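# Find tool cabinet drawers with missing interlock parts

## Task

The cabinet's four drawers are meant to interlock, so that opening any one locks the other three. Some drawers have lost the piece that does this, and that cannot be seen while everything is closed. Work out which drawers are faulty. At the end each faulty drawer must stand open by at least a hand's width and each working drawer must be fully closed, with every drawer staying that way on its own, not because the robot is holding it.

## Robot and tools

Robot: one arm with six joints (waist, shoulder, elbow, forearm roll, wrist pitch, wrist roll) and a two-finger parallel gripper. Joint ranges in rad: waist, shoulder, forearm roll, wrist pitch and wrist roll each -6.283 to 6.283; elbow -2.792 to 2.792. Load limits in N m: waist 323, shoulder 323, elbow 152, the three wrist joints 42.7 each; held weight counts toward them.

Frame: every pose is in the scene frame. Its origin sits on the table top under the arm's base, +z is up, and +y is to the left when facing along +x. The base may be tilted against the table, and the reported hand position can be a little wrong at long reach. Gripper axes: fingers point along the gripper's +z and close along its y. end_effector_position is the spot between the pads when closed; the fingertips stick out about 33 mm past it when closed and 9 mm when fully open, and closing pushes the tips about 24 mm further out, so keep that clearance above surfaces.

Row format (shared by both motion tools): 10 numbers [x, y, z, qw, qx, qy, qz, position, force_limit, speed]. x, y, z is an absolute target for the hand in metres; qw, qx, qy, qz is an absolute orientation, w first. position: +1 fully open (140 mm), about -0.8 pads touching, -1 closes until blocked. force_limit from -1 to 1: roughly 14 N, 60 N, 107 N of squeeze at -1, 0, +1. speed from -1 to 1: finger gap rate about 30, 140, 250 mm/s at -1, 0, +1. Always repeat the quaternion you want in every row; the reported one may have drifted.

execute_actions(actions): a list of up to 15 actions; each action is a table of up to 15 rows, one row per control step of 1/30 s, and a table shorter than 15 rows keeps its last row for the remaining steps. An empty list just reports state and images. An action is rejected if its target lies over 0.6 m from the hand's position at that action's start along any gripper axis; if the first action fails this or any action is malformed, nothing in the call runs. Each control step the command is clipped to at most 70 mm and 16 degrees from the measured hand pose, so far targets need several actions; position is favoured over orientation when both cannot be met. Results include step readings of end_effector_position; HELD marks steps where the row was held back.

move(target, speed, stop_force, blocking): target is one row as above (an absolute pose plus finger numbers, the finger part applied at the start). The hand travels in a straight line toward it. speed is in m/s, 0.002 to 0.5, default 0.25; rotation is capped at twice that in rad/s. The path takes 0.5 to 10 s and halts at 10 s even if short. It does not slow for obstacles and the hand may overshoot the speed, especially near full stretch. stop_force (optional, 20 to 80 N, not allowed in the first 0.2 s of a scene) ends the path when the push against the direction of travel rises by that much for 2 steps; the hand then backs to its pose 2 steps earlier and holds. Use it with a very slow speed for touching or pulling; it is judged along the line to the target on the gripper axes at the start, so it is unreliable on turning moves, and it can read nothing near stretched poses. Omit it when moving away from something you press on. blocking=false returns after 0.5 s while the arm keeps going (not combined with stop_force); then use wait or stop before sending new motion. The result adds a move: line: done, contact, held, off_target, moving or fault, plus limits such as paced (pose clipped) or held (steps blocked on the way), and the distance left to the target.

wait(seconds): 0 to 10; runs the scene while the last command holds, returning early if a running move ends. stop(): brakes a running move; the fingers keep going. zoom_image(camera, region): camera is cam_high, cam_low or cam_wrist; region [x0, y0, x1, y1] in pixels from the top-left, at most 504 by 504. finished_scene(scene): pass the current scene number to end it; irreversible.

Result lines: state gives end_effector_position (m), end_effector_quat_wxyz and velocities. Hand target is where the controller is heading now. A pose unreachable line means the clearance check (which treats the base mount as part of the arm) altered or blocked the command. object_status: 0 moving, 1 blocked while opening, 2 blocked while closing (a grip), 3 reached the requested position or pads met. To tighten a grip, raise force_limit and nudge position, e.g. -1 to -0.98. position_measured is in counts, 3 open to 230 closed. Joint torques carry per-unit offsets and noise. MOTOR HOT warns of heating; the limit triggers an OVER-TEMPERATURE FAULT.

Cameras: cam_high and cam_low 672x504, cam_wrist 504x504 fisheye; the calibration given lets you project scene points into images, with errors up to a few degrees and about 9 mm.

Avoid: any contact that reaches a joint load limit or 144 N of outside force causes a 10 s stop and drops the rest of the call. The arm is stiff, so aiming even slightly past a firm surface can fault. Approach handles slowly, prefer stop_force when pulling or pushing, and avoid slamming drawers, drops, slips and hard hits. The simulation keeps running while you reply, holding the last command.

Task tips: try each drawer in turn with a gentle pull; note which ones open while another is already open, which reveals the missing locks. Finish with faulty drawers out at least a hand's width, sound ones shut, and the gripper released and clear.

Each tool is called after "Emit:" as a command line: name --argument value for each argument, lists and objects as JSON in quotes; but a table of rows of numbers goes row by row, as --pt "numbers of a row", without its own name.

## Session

Emit:
execute_actions --actions '[]'

Scene clock: 0.00 s.
end_effector_position=(+0.1339, -0.1301, +0.3643) position_measured=3 object_status=3 end_effector_quat_wxyz=(-0.143, +0.257, +0.848, +0.441) end_effector_velocity=(-0.000, +0.000, -0.000) end_effector_angular_velocity=(+0.001, +0.000, -0.000)
Joint positions: [-1.324 -0.136  2.116  0.216  2.113  3.978]
Joint velocities: [-0.     0.     0.001 -0.    -0.     0.   ]
Joint torques (N m, as the joint torque sensors report them, + toward a larger angle): no reading
Hand target: +0.134, -0.130, +0.364; -0.143, +0.257, +0.848, +0.441
camera_calibration (this result's frames):
cam_wrist: T_world_to_cam=[[0.517032, 0.473705, 0.712939, -0.265175], [0.806324, -0.549062, -0.219937, -0.0888534], [0.287262, 0.688574, -0.665842, 0.469366], [0, 0, 0, 1]] pos_world=[0.0739174, -0.246365, 0.482036]

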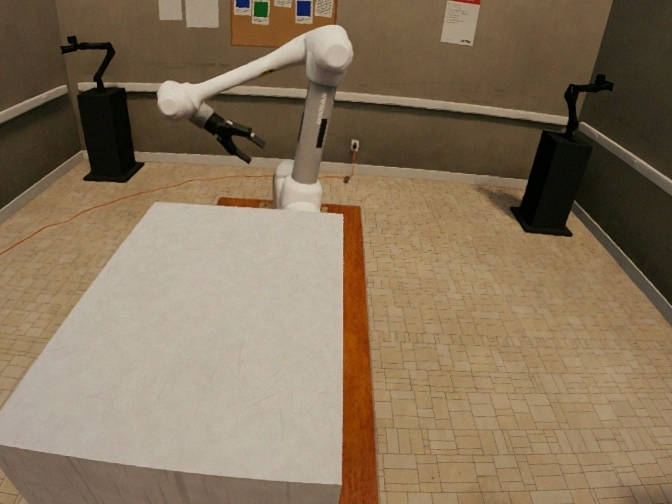

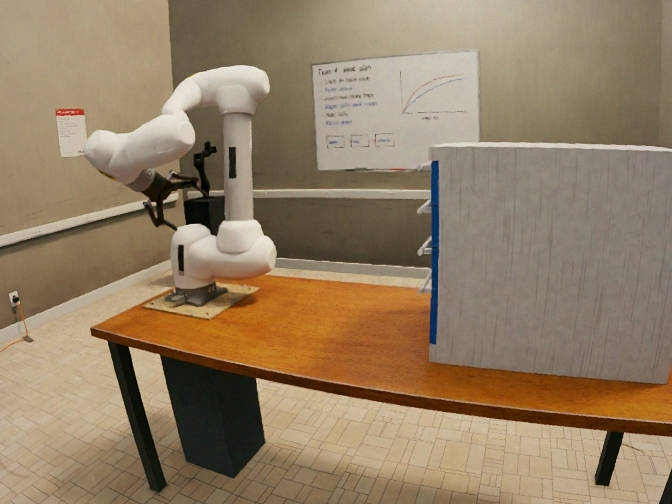

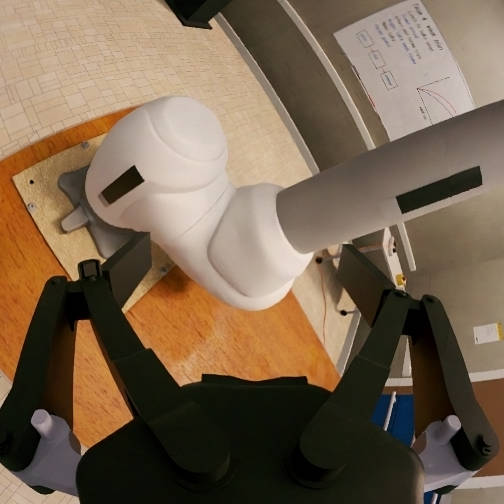

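Emit:
move --target '[0.55, -0.15, 0.35, 0, -0.7071, 0.7071, 0, -0.2, 0, 0]' --speed 0.3

Emit:
move --target '[0.80, -0.03, 0.19, 0.5, -0.5, 0.5, -0.5, -0.2, 0, 0]' --speed 0.25

Scene clock: 15.47 s.
end_effector_position=(+0.5499, -0.1504, +0.3508) position_measured=154 object_status=3 end_effector_quat_wxyz=(-0.000, +0.707, -0.707, -0.000) end_effector_velocity=(+0.001, +0.000, -0.000) end_effector_angular_velocity=(+0.000, -0.003, +0.004)
Joint positions: [-0.332  0.021  1.715  0.014  1.4    2.796]
Joint velocities: [ 0.     0.     0.     0.001 -0.003 -0.004]
Joint torques (N m, as the joint torque sensors report them, + toward a larger angle): [ -1.01 -44.27 -38.71   4.17  -0.64  -0.04]
Hand target: +0.550, -0.150, +0.351; -0.001, +0.707, -0.707, -0.000
Off the commanded pose: 0.001 m, 0 deg.
move: done
camera_calibration (this result's frames):
cam_wrist: T_world_to_cam=[[-0.998215, -0.0541843, 0.0251233, 0.534126], [-0.0424677, 0.939705, 0.33934, 0.0559912], [-0.0419953, 0.337667, -0.940328, 0.57945], [0, 0, 0, 1]] pos_world=[0.559884, -0.219335, 0.512454]

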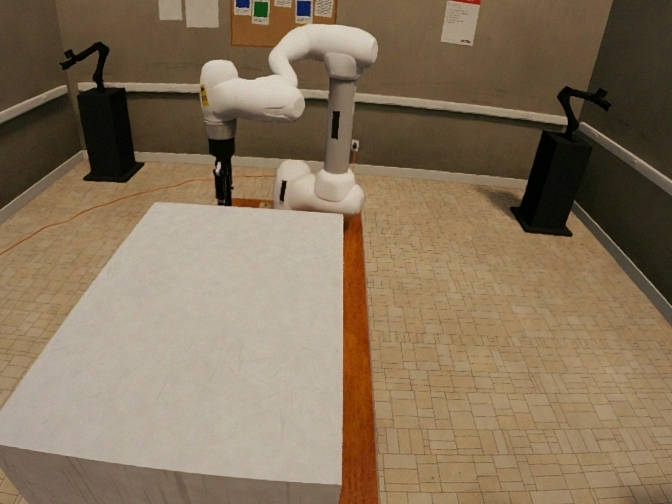

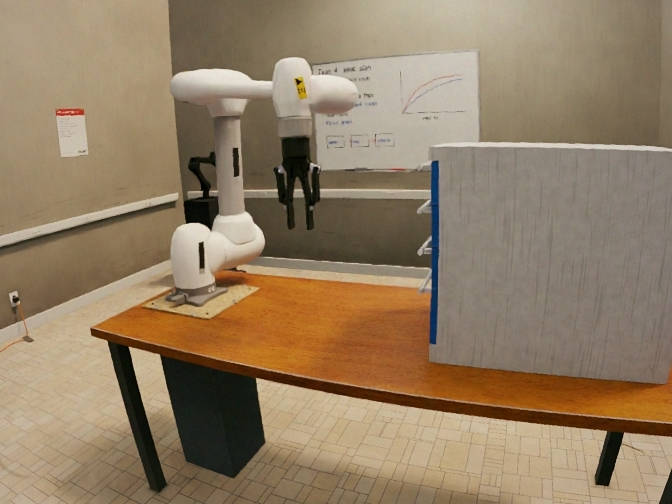

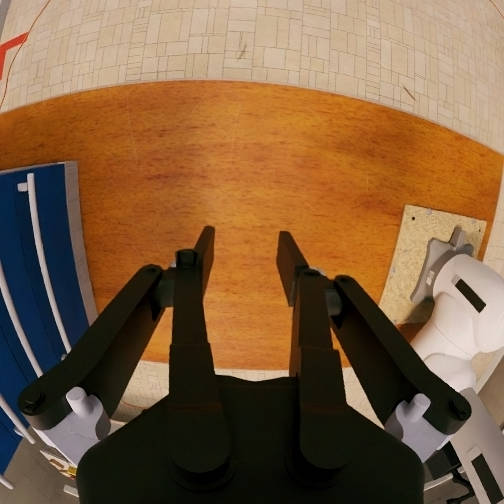

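Scene clock: 19.60 s.
end_effector_position=(+0.8000, -0.0299, +0.1906) position_measured=154 object_status=3 end_effector_quat_wxyz=(+0.499, -0.500, +0.500, -0.501) end_effector_velocity=(+0.002, -0.001, +0.001) end_effector_angular_velocity=(-0.001, -0.009, +0.003)
Joint positions: [-0.13   0.449  2.334 -0.148 -1.224  3.203]
Joint velocities: [-0.004  0.005 -0.003 -0.007 -0.011  0.001]
Joint torques (N m, as the joint torque sensors report them, + toward a larger angle): [  0.77 -61.41 -14.21   1.28  -3.     0.27]
Hand target: +0.800, -0.030, +0.191; +0.499, -0.500, +0.500, -0.501
Off the commanded pose: 0.001 m, 0 deg.
move: done; limits=paced
camera_calibration (this result's frames):
cam_wrist: T_world_to_cam=[[-0.0256672, -0.0545445, -0.998181, 0.211274], [-0.336845, 0.94059, -0.0427359, 0.316132], [0.94121, 0.335136, -0.0425153, -0.559192], [0, 0, 0, 1]] pos_world=[0.638228, -0.0984216, 0.200625]

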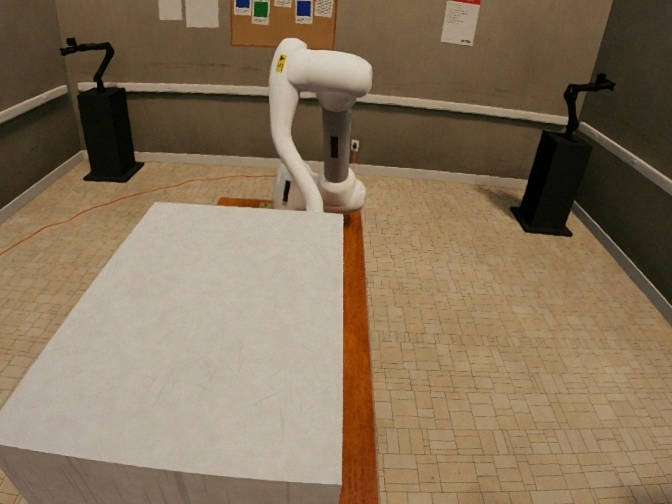

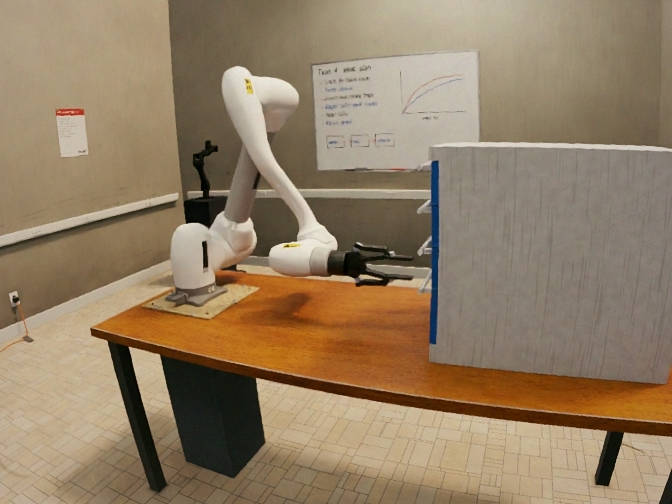

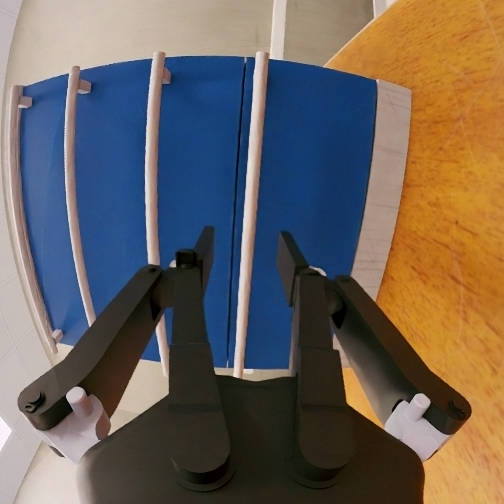

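Emit:
move --target '[0.872, -0.03, 0.187, 0.5, -0.5, 0.5, -0.5, -0.2, 0, 0]' --speed 0.08 --stop_force 30

Emit:
move --target '[0.91, -0.03, 0.187, 0.5, -0.5, 0.5, -0.5, -0.2, 0, 0]' --speed 0.008 --stop_force 20

Scene clock: 24.50 s.
end_effector_position=(+0.8719, -0.0300, +0.1871) position_measured=154 object_status=3 end_effector_quat_wxyz=(+0.500, -0.500, +0.500, -0.500) end_effector_velocity=(+0.001, +0.000, +0.001) end_effector_angular_velocity=(+0.000, -0.001, +0.001)
Joint positions: [-0.112  0.512  2.198 -0.135 -1.153  3.208]
Joint velocities: [ 0.     0.    -0.002 -0.001  0.001  0.001]
Joint torques (N m, as the joint torque sensors report them, + toward a larger angle): [ -1.98 -71.21 -17.2    1.66  -3.07   0.26]
Hand target: +0.872, -0.030, +0.187; +0.500, -0.500, +0.500, -0.500
Off the commanded pose: 0.000 m, 0 deg.
move: done
camera_calibration (this result's frames):
cam_wrist: T_world_to_cam=[[-0.0253188, -0.0537175, -0.998235, 0.2094], [-0.338355, 0.94008, -0.0420061, 0.341492], [0.940678, 0.336695, -0.0419773, -0.626533], [0, 0, 0, 1]] pos_world=[0.710213, -0.0988308, 0.197075]

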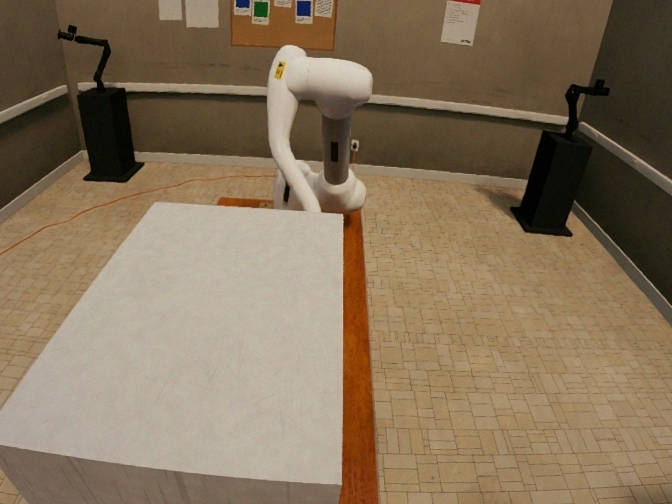

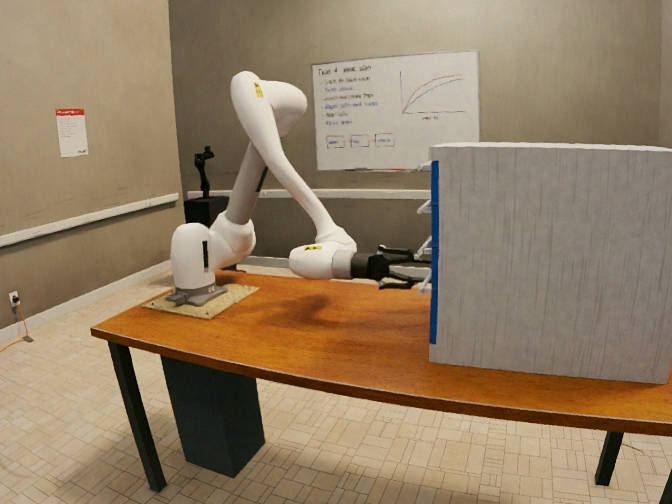

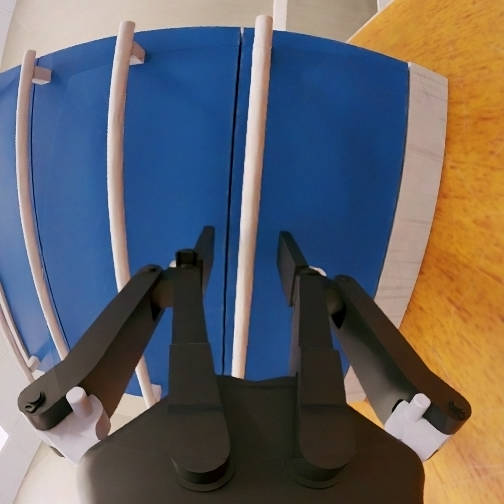

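Scene clock: 26.70 s.
end_effector_position=(+0.8868, -0.0300, +0.1870) position_measured=154 object_status=3 end_effector_quat_wxyz=(+0.500, -0.500, +0.500, -0.500) end_effector_velocity=(-0.002, +0.000, +0.001) end_effector_angular_velocity=(+0.000, -0.001, +0.000)
Joint positions: [-0.109  0.525  2.17  -0.132 -1.136  3.209]
Joint velocities: [ 0.    -0.002  0.003  0.    -0.003 -0.   ]
Joint torques (N m, as the joint torque sensors report them, + toward a larger angle): [  0.22 -62.43 -40.37   1.14   0.98   0.58]
Hand target: +0.886, -0.030, +0.187; +0.500, -0.500, +0.500, -0.500
Off the commanded pose: 0.023 m, 0 deg.
move: contact
camera_calibration (this result's frames):
cam_wrist: T_world_to_cam=[[-0.0253992, -0.053621, -0.998238, 0.209729], [-0.33834, 0.940091, -0.0418889, 0.346445], [0.940681, 0.33668, -0.0420197, -0.640546], [0, 0, 0, 1]] pos_world=[0.725092, -0.0987852, 0.196956]

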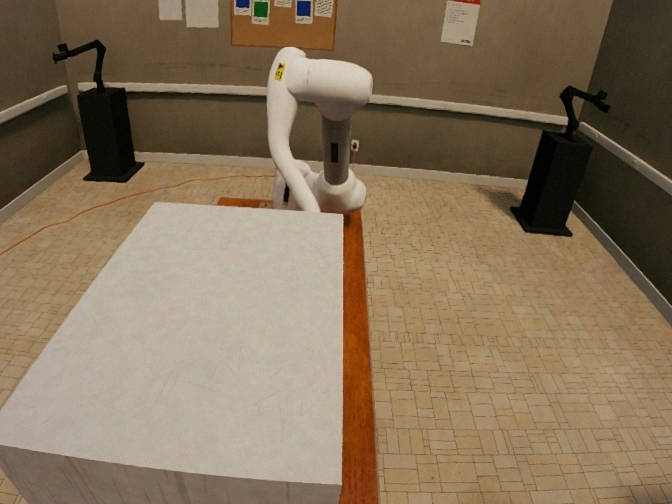

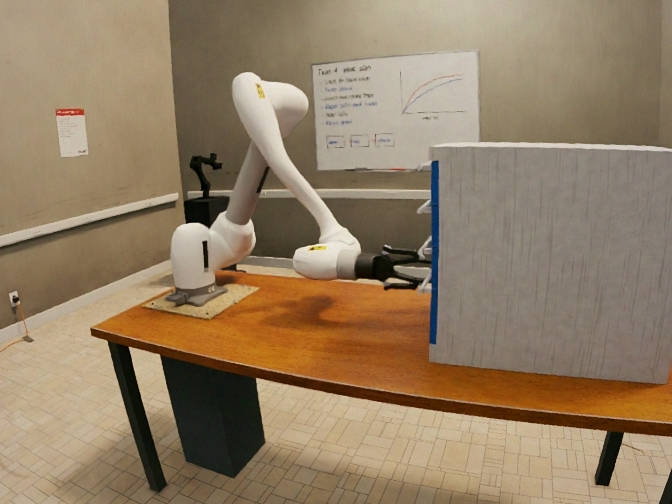

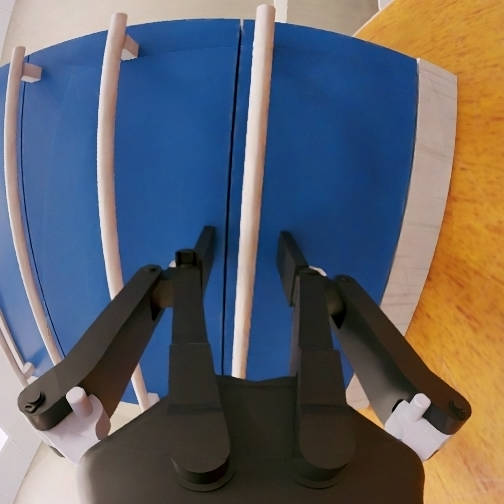

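Emit:
execute_actions --actions '[[[0.875, -0.03, 0.187, 0.5, -0.5, 0.5, -0.5, -0.2, 0, 0]],[[0.875, -0.03, 0.187, 0.5, -0.5, 0.5, -0.5, -1, 0, -0.3]],[[0.875, -0.03, 0.187, 0.5, -0.5, 0.5, -0.5, -1, 0, -0.3]]]'

Emit:
move --target '[0.745, -0.03, 0.1863, 0.5, -0.5, 0.5, -0.5, -1, 0, -0.3]' --speed 0.05 --stop_force 50

Emit:
execute_actions --actions '[[[0.745, -0.03, 0.1863, 0.5, -0.5, 0.5, -0.5, -0.2, 0, 0]]]'

Emit:
move --target '[0.703, -0.03, 0.187, 0.5, -0.5, 0.5, -0.5, -0.2, 0, 0]' --speed 0.1

Emit:
move --target '[0.703, -0.03, 0.2868, 0.5, -0.5, 0.5, -0.5, -0.2, 0, 0]' --speed 0.15

Emit:
move --target '[0.875, -0.03, 0.2868, 0.5, -0.5, 0.5, -0.5, -0.2, 0, 0]' --speed 0.12

Scene clock: 40.73 s.
end_effector_position=(+0.8750, -0.0300, +0.1870) position_measured=217 object_status=2 end_effector_quat_wxyz=(+0.500, -0.500, +0.500, -0.500) end_effector_velocity=(+0.000, -0.000, +0.000) end_effector_angular_velocity=(-0.000, +0.000, -0.001)
Joint positions: [-0.111  0.515  2.192 -0.134 -1.15   3.208]
Joint velocities: [ 0.    -0.    -0.     0.001  0.001 -0.   ]
Joint torques (N m, as the joint torque sensors report them, + toward a larger angle): [ -1.92 -83.74 -28.58   2.03  -7.39   0.2 ]
Hand target: +0.875, -0.030, +0.187; +0.500, -0.500, +0.500, -0.500
Off the commanded pose: 0.000 m, 0 deg.
Step readings (end_effector_position; steps 1 to 15: 1st action; 16 to 30: 2nd action; 31 to 45: 3rd action):
0: (+0.8865, -0.0300, +0.1871)
1: (+0.8865, -0.0300, +0.1871)
2: (+0.8847, -0.0301, +0.1871)
4: (+0.8789, -0.0300, +0.1869)
8: (+0.8756, -0.0300, +0.1870)
15: (+0.8750, -0.0300, +0.1870)
16: (+0.8750, -0.0300, +0.1870)
17: (+0.8750, -0.0300, +0.1870)
19: (+0.8750, -0.0300, +0.1870)
23: (+0.8750, -0.0300, +0.1870)
30: (+0.8749, -0.0300, +0.1869)
31: (+0.8749, -0.0300, +0.1869)
32: (+0.8749, -0.0300, +0.1869)
34: (+0.8749, -0.0300, +0.1869)
38: (+0.8749, -0.0300, +0.1869)
45: end_effector_position above
camera_calibration (this result's frames):
cam_wrist: T_world_to_cam=[[-0.0253619, -0.0537535, -0.998232, 0.209378], [-0.33837, 0.940074, -0.0420249, 0.342529], [0.940671, 0.336706, -0.0420306, -0.62942], [0, 0, 0, 1]] pos_world=[0.71329, -0.0988184, 0.196948]

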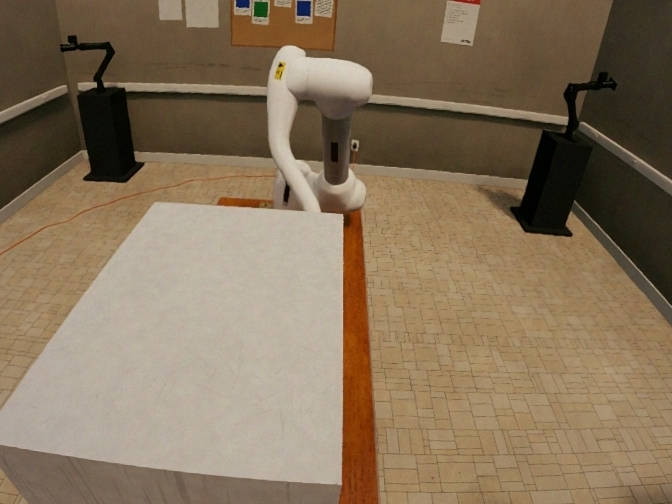

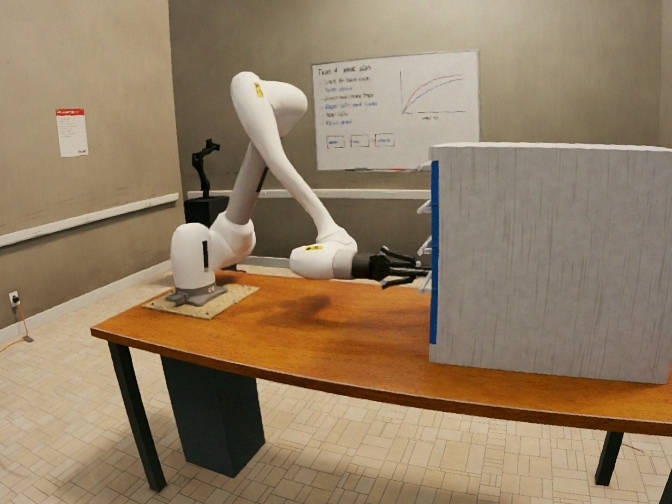

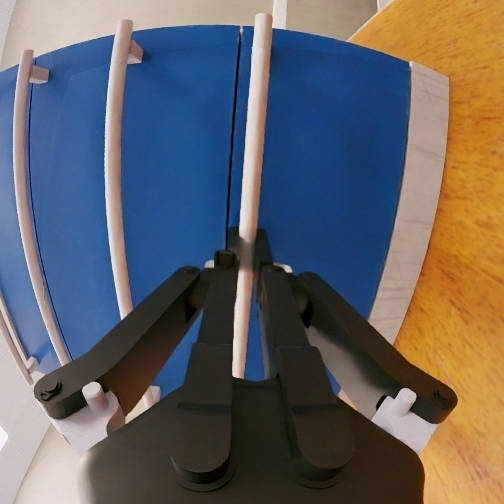

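Scene clock: 43.67 s.
end_effector_position=(+0.7451, -0.0300, +0.1861) position_measured=217 object_status=2 end_effector_quat_wxyz=(+0.500, -0.500, +0.500, -0.500) end_effector_velocity=(-0.001, -0.000, -0.000) end_effector_angular_velocity=(+0.000, +0.000, -0.001)
Joint positions: [-0.15   0.419  2.435 -0.167 -1.297  3.199]
Joint velocities: [-0.001 -0.001  0.002  0.001 -0.001 -0.   ]
Joint torques (N m, as the joint torque sensors report them, + toward a larger angle): [ -1.24 -59.24 -12.35   1.1   -4.26   0.42]
Hand target: +0.745, -0.030, +0.186; +0.500, -0.500, +0.500, -0.500
Off the commanded pose: 0.000 m, 0 deg.
move: done
camera_calibration (this result's frames):
cam_wrist: T_world_to_cam=[[-0.0253235, -0.0537704, -0.998232, 0.205183], [-0.338362, 0.940076, -0.0420541, 0.2985], [0.940675, 0.336699, -0.0419999, -0.507296], [0, 0, 0, 1]] pos_world=[0.583398, -0.0987738, 0.196067]

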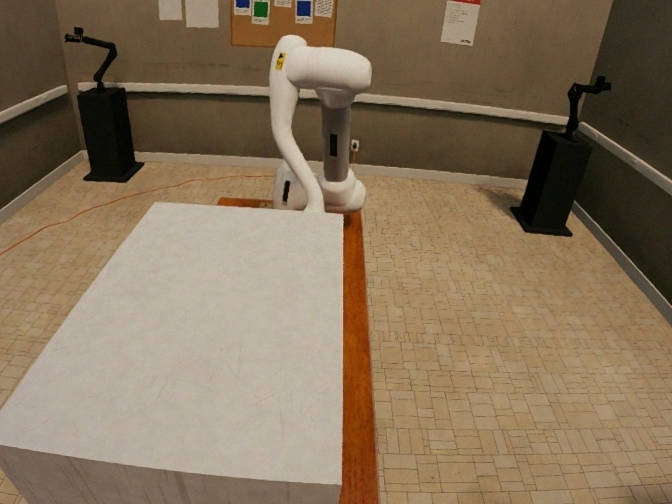

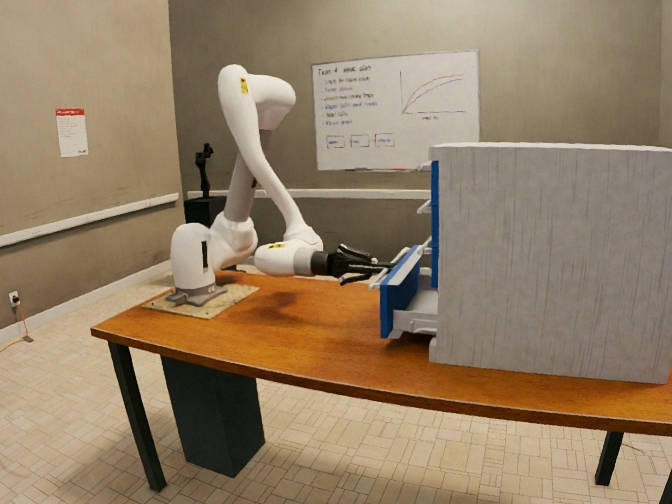

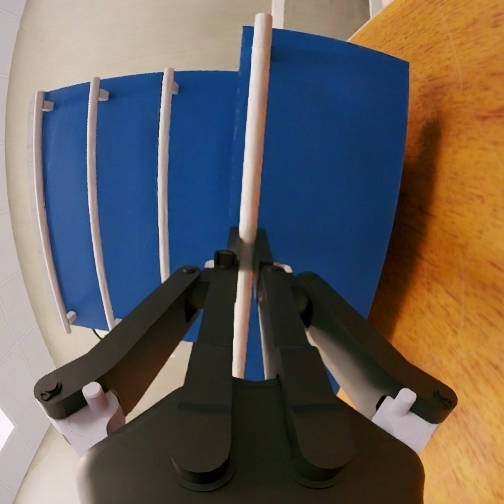

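Scene clock: 44.17 s.
end_effector_position=(+0.7450, -0.0300, +0.1863) position_measured=154 object_status=0 end_effector_quat_wxyz=(+0.500, -0.500, +0.500, -0.500) end_effector_velocity=(-0.000, +0.000, -0.000) end_effector_angular_velocity=(+0.000, +0.001, +0.001)
Joint positions: [-0.15   0.418  2.436 -0.167 -1.297  3.199]
Joint velocities: [ 0.    -0.     0.    -0.001  0.001  0.   ]
Joint torques (N m, as the joint torque sensors report them, + toward a larger angle): [ -1.18 -57.67 -12.42   1.01  -3.33   0.51]
Hand target: +0.745, -0.030, +0.186; +0.500, -0.500, +0.500, -0.500
Off the commanded pose: 0.000 m, 0 deg.
Step readings (end_effector_position):
0: (+0.7451, -0.0300, +0.1861)
1: (+0.7451, -0.0300, +0.1861)
2: (+0.7450, -0.0300, +0.1862)
4: (+0.7450, -0.0300, +0.1863)
8: (+0.7450, -0.0300, +0.1863)
15: end_effector_position above
camera_calibration (this result's frames):
cam_wrist: T_world_to_cam=[[-0.0253264, -0.0537347, -0.998234, 0.205376], [-0.338354, 0.94008, -0.0420198, 0.298501], [0.940678, 0.336693, -0.0419902, -0.507187], [0, 0, 0, 1]] pos_world=[0.5833, -0.0988125, 0.19626]

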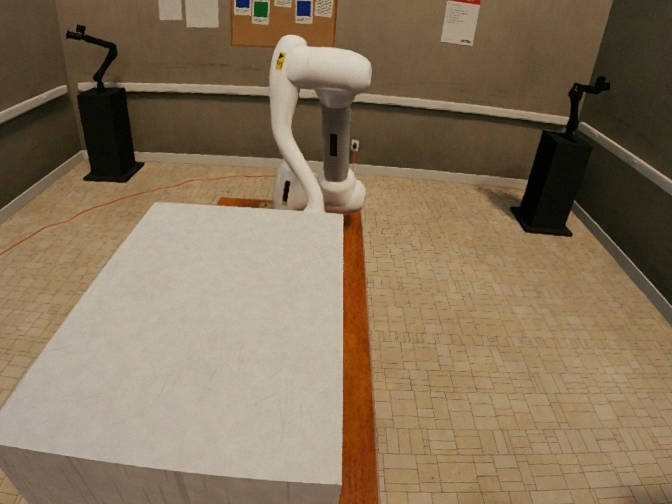

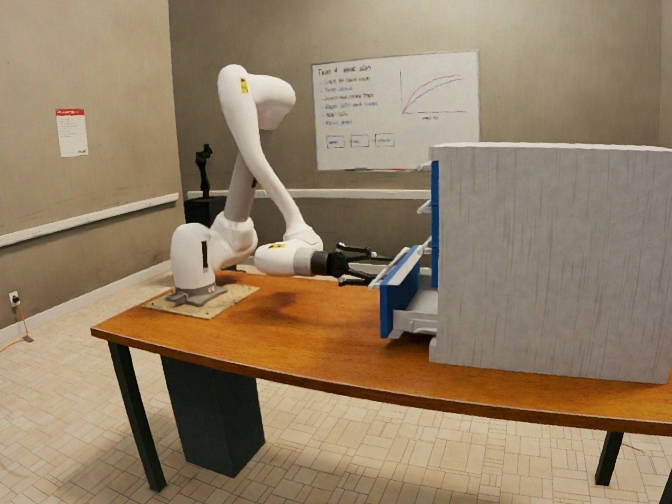

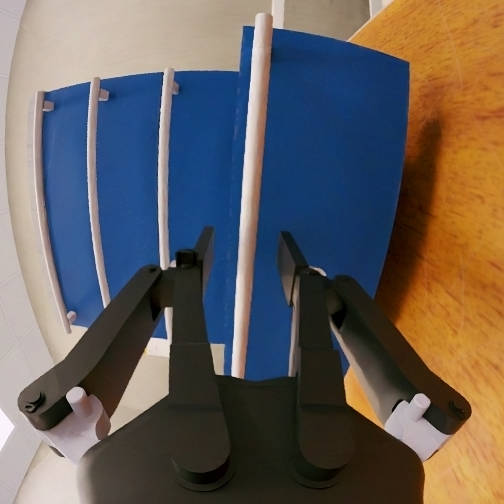

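Scene clock: 45.00 s.
end_effector_position=(+0.7031, -0.0300, +0.1869) position_measured=154 object_status=3 end_effector_quat_wxyz=(+0.500, -0.500, +0.500, -0.500) end_effector_velocity=(-0.002, -0.000, +0.000) end_effector_angular_velocity=(-0.000, +0.000, -0.001)
Joint positions: [-0.168  0.389  2.512 -0.184 -1.344  3.195]
Joint velocities: [-0.001 -0.002  0.003  0.    -0.001 -0.   ]
Joint torques (N m, as the joint torque sensors report them, + toward a larger angle): [ -1.67 -52.39 -11.61   0.87  -3.14   0.26]
Hand target: +0.703, -0.030, +0.187; +0.500, -0.500, +0.500, -0.500
Off the commanded pose: 0.000 m, 0 deg.
move: done
camera_calibration (this result's frames):
cam_wrist: T_world_to_cam=[[-0.0253364, -0.0537492, -0.998233, 0.204951], [-0.338347, 0.940082, -0.0420305, 0.284335], [0.94068, 0.336685, -0.0420042, -0.467747], [0, 0, 0, 1]] pos_world=[0.541397, -0.0987988, 0.196892]

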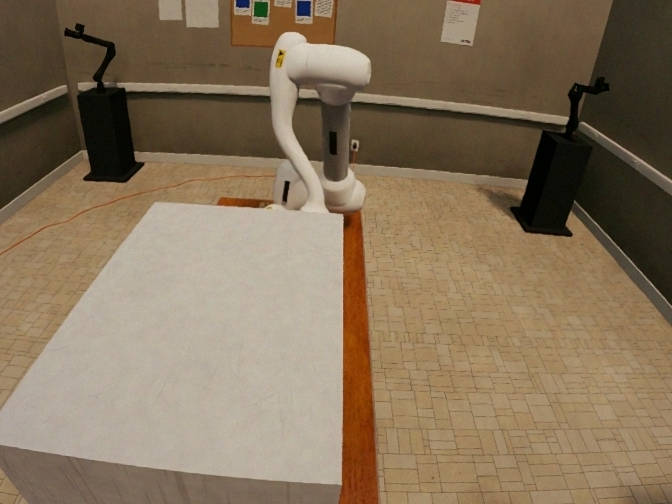

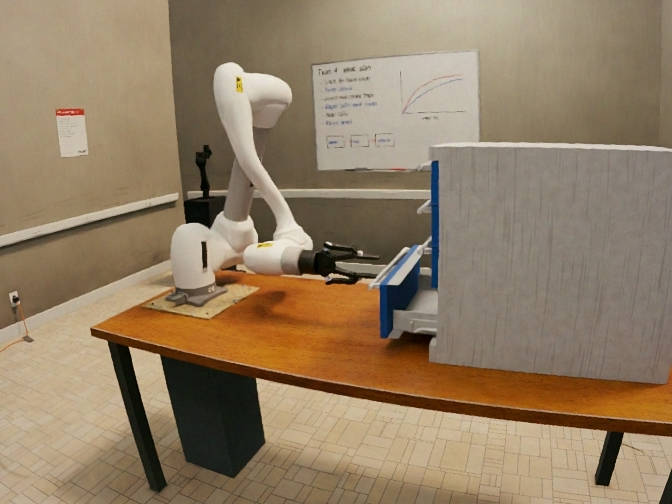

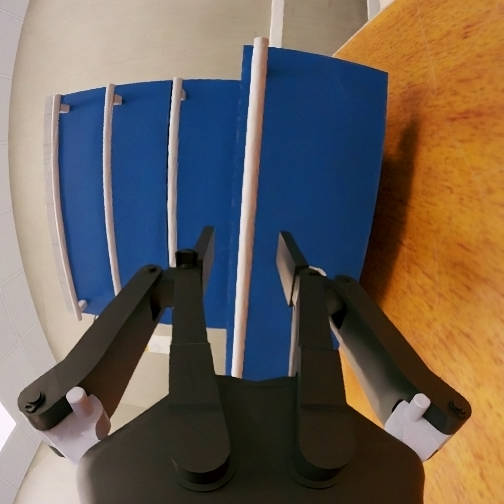

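Scene clock: 46.10 s.
end_effector_position=(+0.7028, -0.0300, +0.2867) position_measured=154 object_status=3 end_effector_quat_wxyz=(+0.500, -0.500, +0.500, -0.500) end_effector_velocity=(-0.000, -0.000, +0.001) end_effector_angular_velocity=(+0.000, +0.001, -0.000)
Joint positions: [-0.171  0.14   2.475 -0.209 -1.064  3.256]
Joint velocities: [-0.    -0.003 -0.001 -0.001  0.005  0.001]
Joint torques (N m, as the joint torque sensors report them, + toward a larger angle): [ -0.94 -37.11 -21.24   2.01  -3.41   0.49]
Hand target: +0.703, -0.030, +0.287; +0.500, -0.500, +0.500, -0.500
Off the commanded pose: 0.000 m, 0 deg.
move: done
camera_calibration (this result's frames):
cam_wrist: T_world_to_cam=[[-0.0253178, -0.053784, -0.998232, 0.304505], [-0.33834, 0.940083, -0.0420698, 0.288435], [0.940683, 0.336677, -0.0419981, -0.46333], [0, 0, 0, 1]] pos_world=[0.541145, -0.098783, 0.296642]

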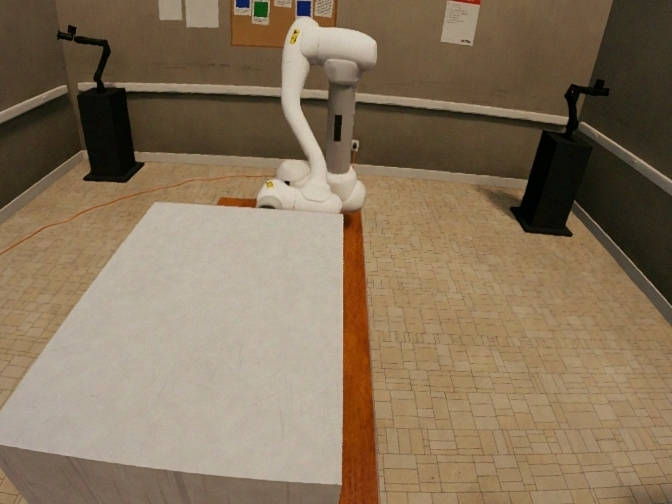

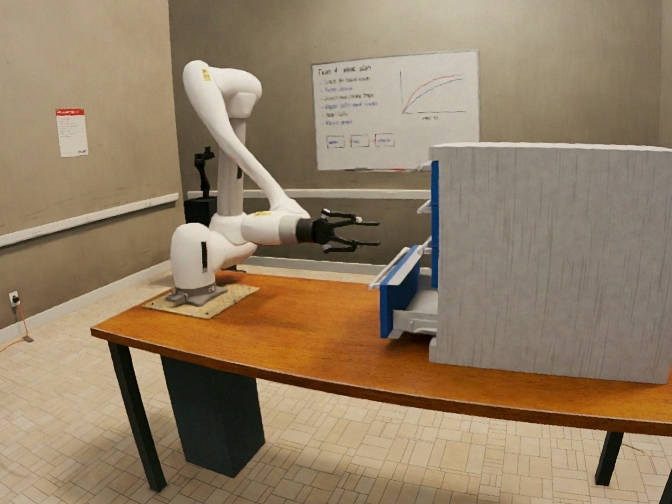

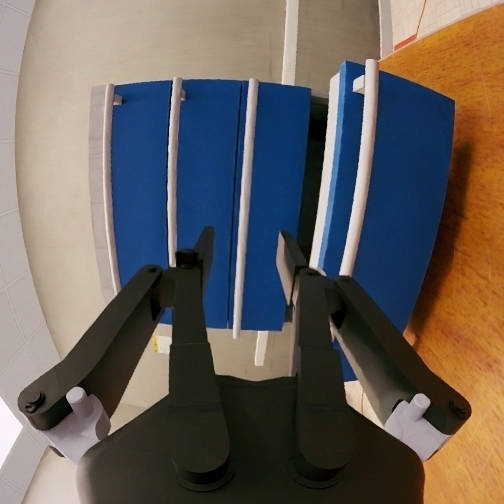

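Scene clock: 47.97 s.
end_effector_position=(+0.8749, -0.0301, +0.2871) position_measured=154 object_status=3 end_effector_quat_wxyz=(+0.500, -0.500, +0.500, -0.500) end_effector_velocity=(+0.001, -0.000, +0.000) end_effector_angular_velocity=(-0.000, -0.001, +0.000)
Joint positions: [-0.114  0.344  2.165 -0.153 -0.954  3.242]
Joint velocities: [ 0.     0.001 -0.002  0.    -0.    -0.   ]
Joint torques (N m, as the joint torque sensors report them, + toward a larger angle): [ -0.42 -65.3  -24.23   2.4   -3.6    0.4 ]
Hand target: +0.875, -0.030, +0.287; +0.500, -0.500, +0.500, -0.500
Off the commanded pose: 0.000 m, 0 deg.
move: done
camera_calibration (this result's frames):
cam_wrist: T_world_to_cam=[[-0.0252986, -0.0536613, -0.998239, 0.309239], [-0.338343, 0.940087, -0.0419605, 0.346718], [0.940683, 0.336686, -0.0419388, -0.625161], [0, 0, 0, 1]] pos_world=[0.713211, -0.0988684, 0.297024]

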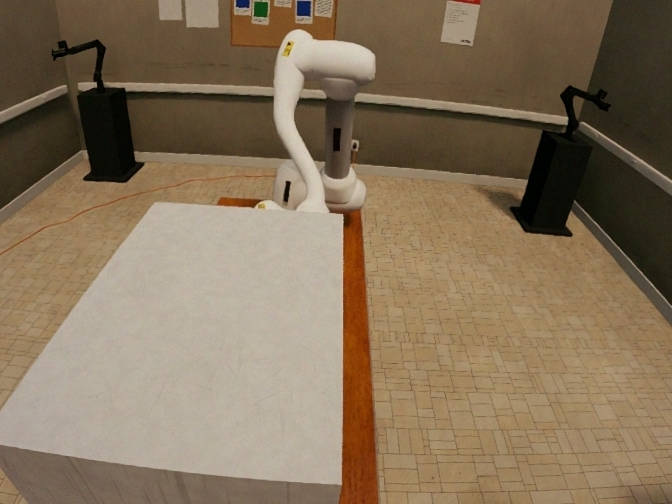

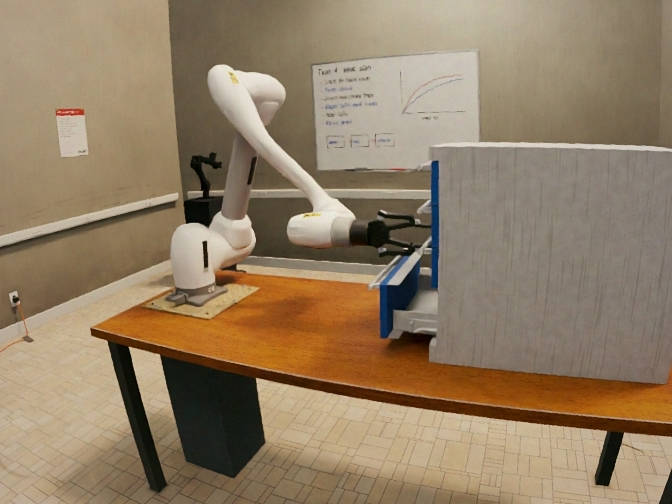

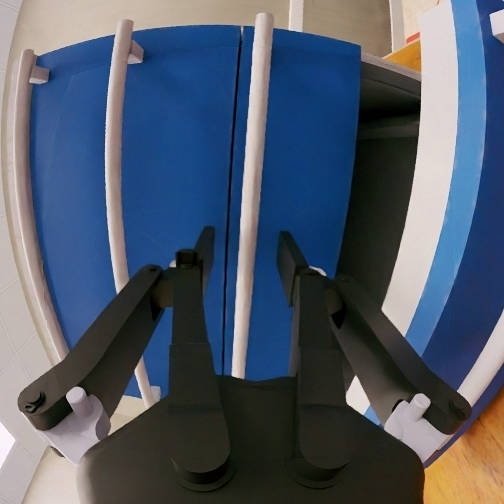

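Emit:
execute_actions --actions '[[[0.875,-0.03,0.2865,0.5,-0.5,0.5,-0.5,-1,0,-0.3]],[[0.875,-0.03,0.2865,0.5,-0.5,0.5,-0.5,-1,0,-0.3]]]'

Scene clock: 61.33 s.
end_effector_position=(+0.8750, -0.0300, +0.2865) position_measured=217 object_status=2 end_effector_quat_wxyz=(+0.500, -0.500, +0.500, -0.500) end_effector_velocity=(+0.000, +0.000, +0.000) end_effector_angular_velocity=(-0.001, -0.001, +0.001)
Joint positions: [-0.113  0.345  2.165 -0.153 -0.955  3.241]
Joint velocities: [ 0.    -0.    -0.    -0.001 -0.    -0.   ]
Joint torques (N m, as the joint torque sensors report them, + toward a larger angle): [  0.01 -58.7  -26.11   2.24  -1.88   0.38]
Hand target: +0.875, -0.030, +0.287; +0.500, -0.500, +0.500, -0.500
Off the commanded pose: 0.000 m, 0 deg.
Step readings (end_effector_position; steps 1 to 15: 1st action; 16 to 30: 2nd action):
0: (+0.8750, -0.0301, +0.2871)
1: (+0.8750, -0.0301, +0.2871)
2: (+0.8750, -0.0301, +0.2869)
4: (+0.8751, -0.0300, +0.2867)
8: (+0.8751, -0.0300, +0.2867)
15: (+0.8750, -0.0300, +0.2865)
16: (+0.8750, -0.0300, +0.2865)
17: (+0.8750, -0.0300, +0.2865)
19: (+0.8750, -0.0300, +0.2865)
23: (+0.8750, -0.0300, +0.2865)
30: end_effector_position above
camera_calibration (this result's frames):
cam_wrist: T_world_to_cam=[[-0.0253283, -0.0537302, -0.998234, 0.308694], [-0.338348, 0.940083, -0.0420152, 0.34669], [0.94068, 0.336686, -0.0419902, -0.625263], [0, 0, 0, 1]] pos_world=[0.713293, -0.0988135, 0.296461]

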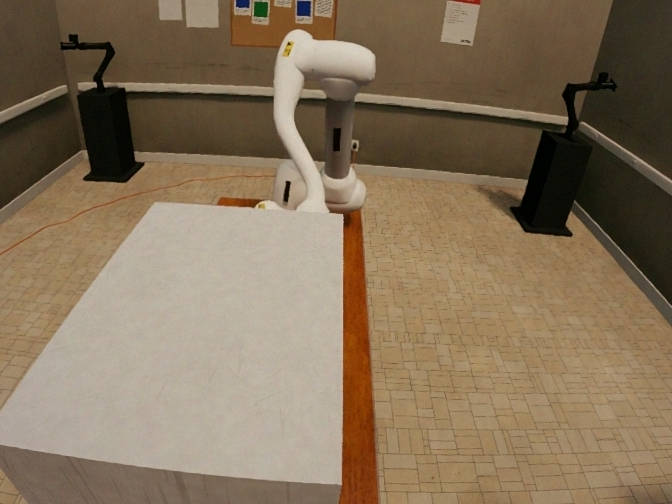

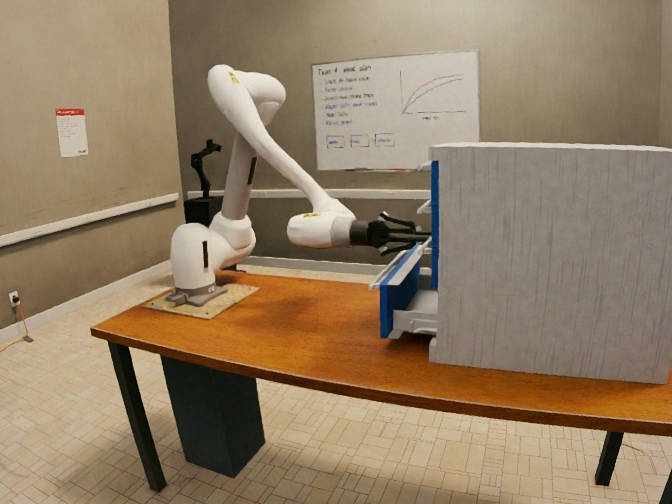

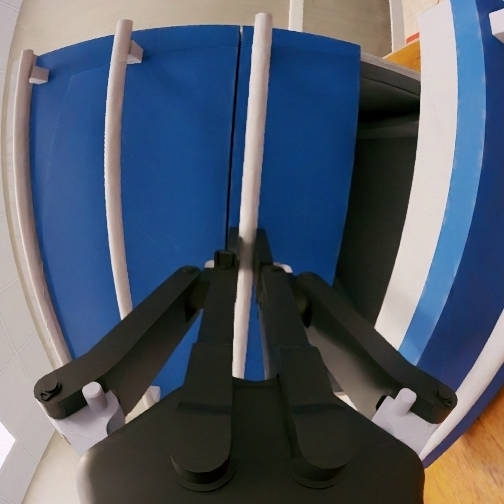

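Emit:
move --target '[0.857,-0.03,0.2865,0.5,-0.5,0.5,-0.5,-1,0,-0.3]' --speed 0.008 --stop_force 35

Scene clock: 64.03 s.
end_effector_position=(+0.8692, -0.0301, +0.2865) position_measured=217 object_status=2 end_effector_quat_wxyz=(+0.500, -0.500, +0.500, -0.500) end_effector_velocity=(+0.003, -0.000, +0.001) end_effector_angular_velocity=(-0.000, -0.001, -0.000)
Joint positions: [-0.115  0.339  2.176 -0.154 -0.96   3.242]
Joint velocities: [-0.     0.002 -0.005  0.     0.003  0.   ]
Joint torques (N m, as the joint torque sensors report them, + toward a larger angle): [ -3.13 -73.6   -9.43   2.88  -4.82   0.42]
Hand target: +0.870, -0.030, +0.286; +0.500, -0.500, +0.500, -0.500
Off the commanded pose: 0.012 m, 0 deg.
move: contact
camera_calibration (this result's frames):
cam_wrist: T_world_to_cam=[[-0.0253138, -0.0537932, -0.998231, 0.308568], [-0.338325, 0.940088, -0.0420805, 0.3448], [0.940689, 0.336661, -0.0419967, -0.619821], [0, 0, 0, 1]] pos_world=[0.707524, -0.0988744, 0.296501]

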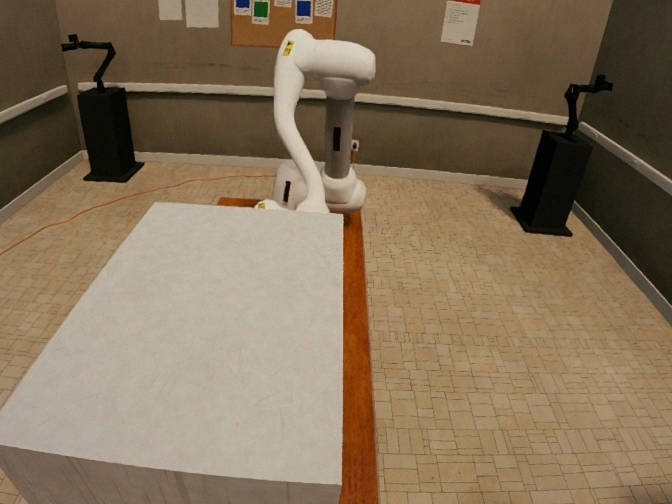

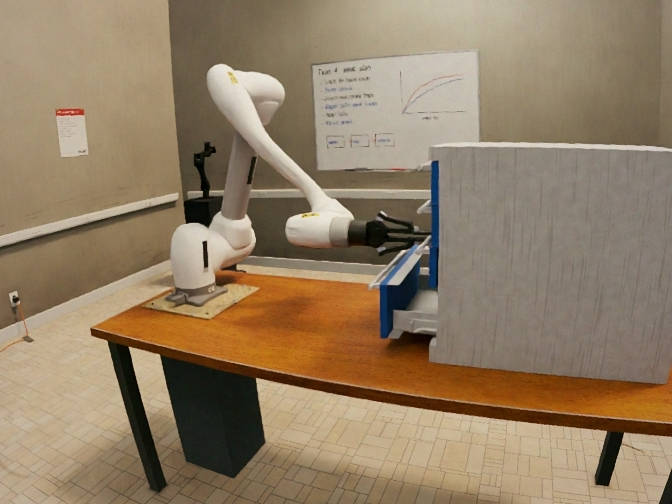

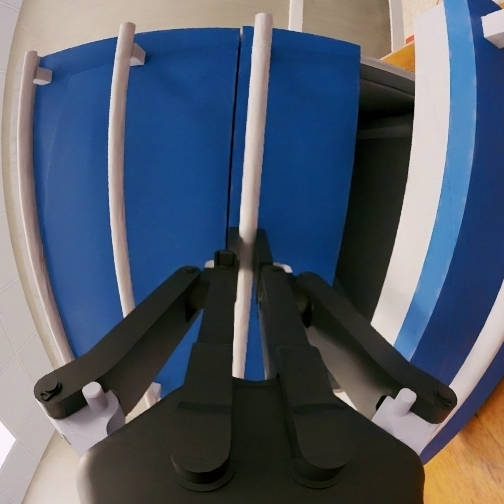

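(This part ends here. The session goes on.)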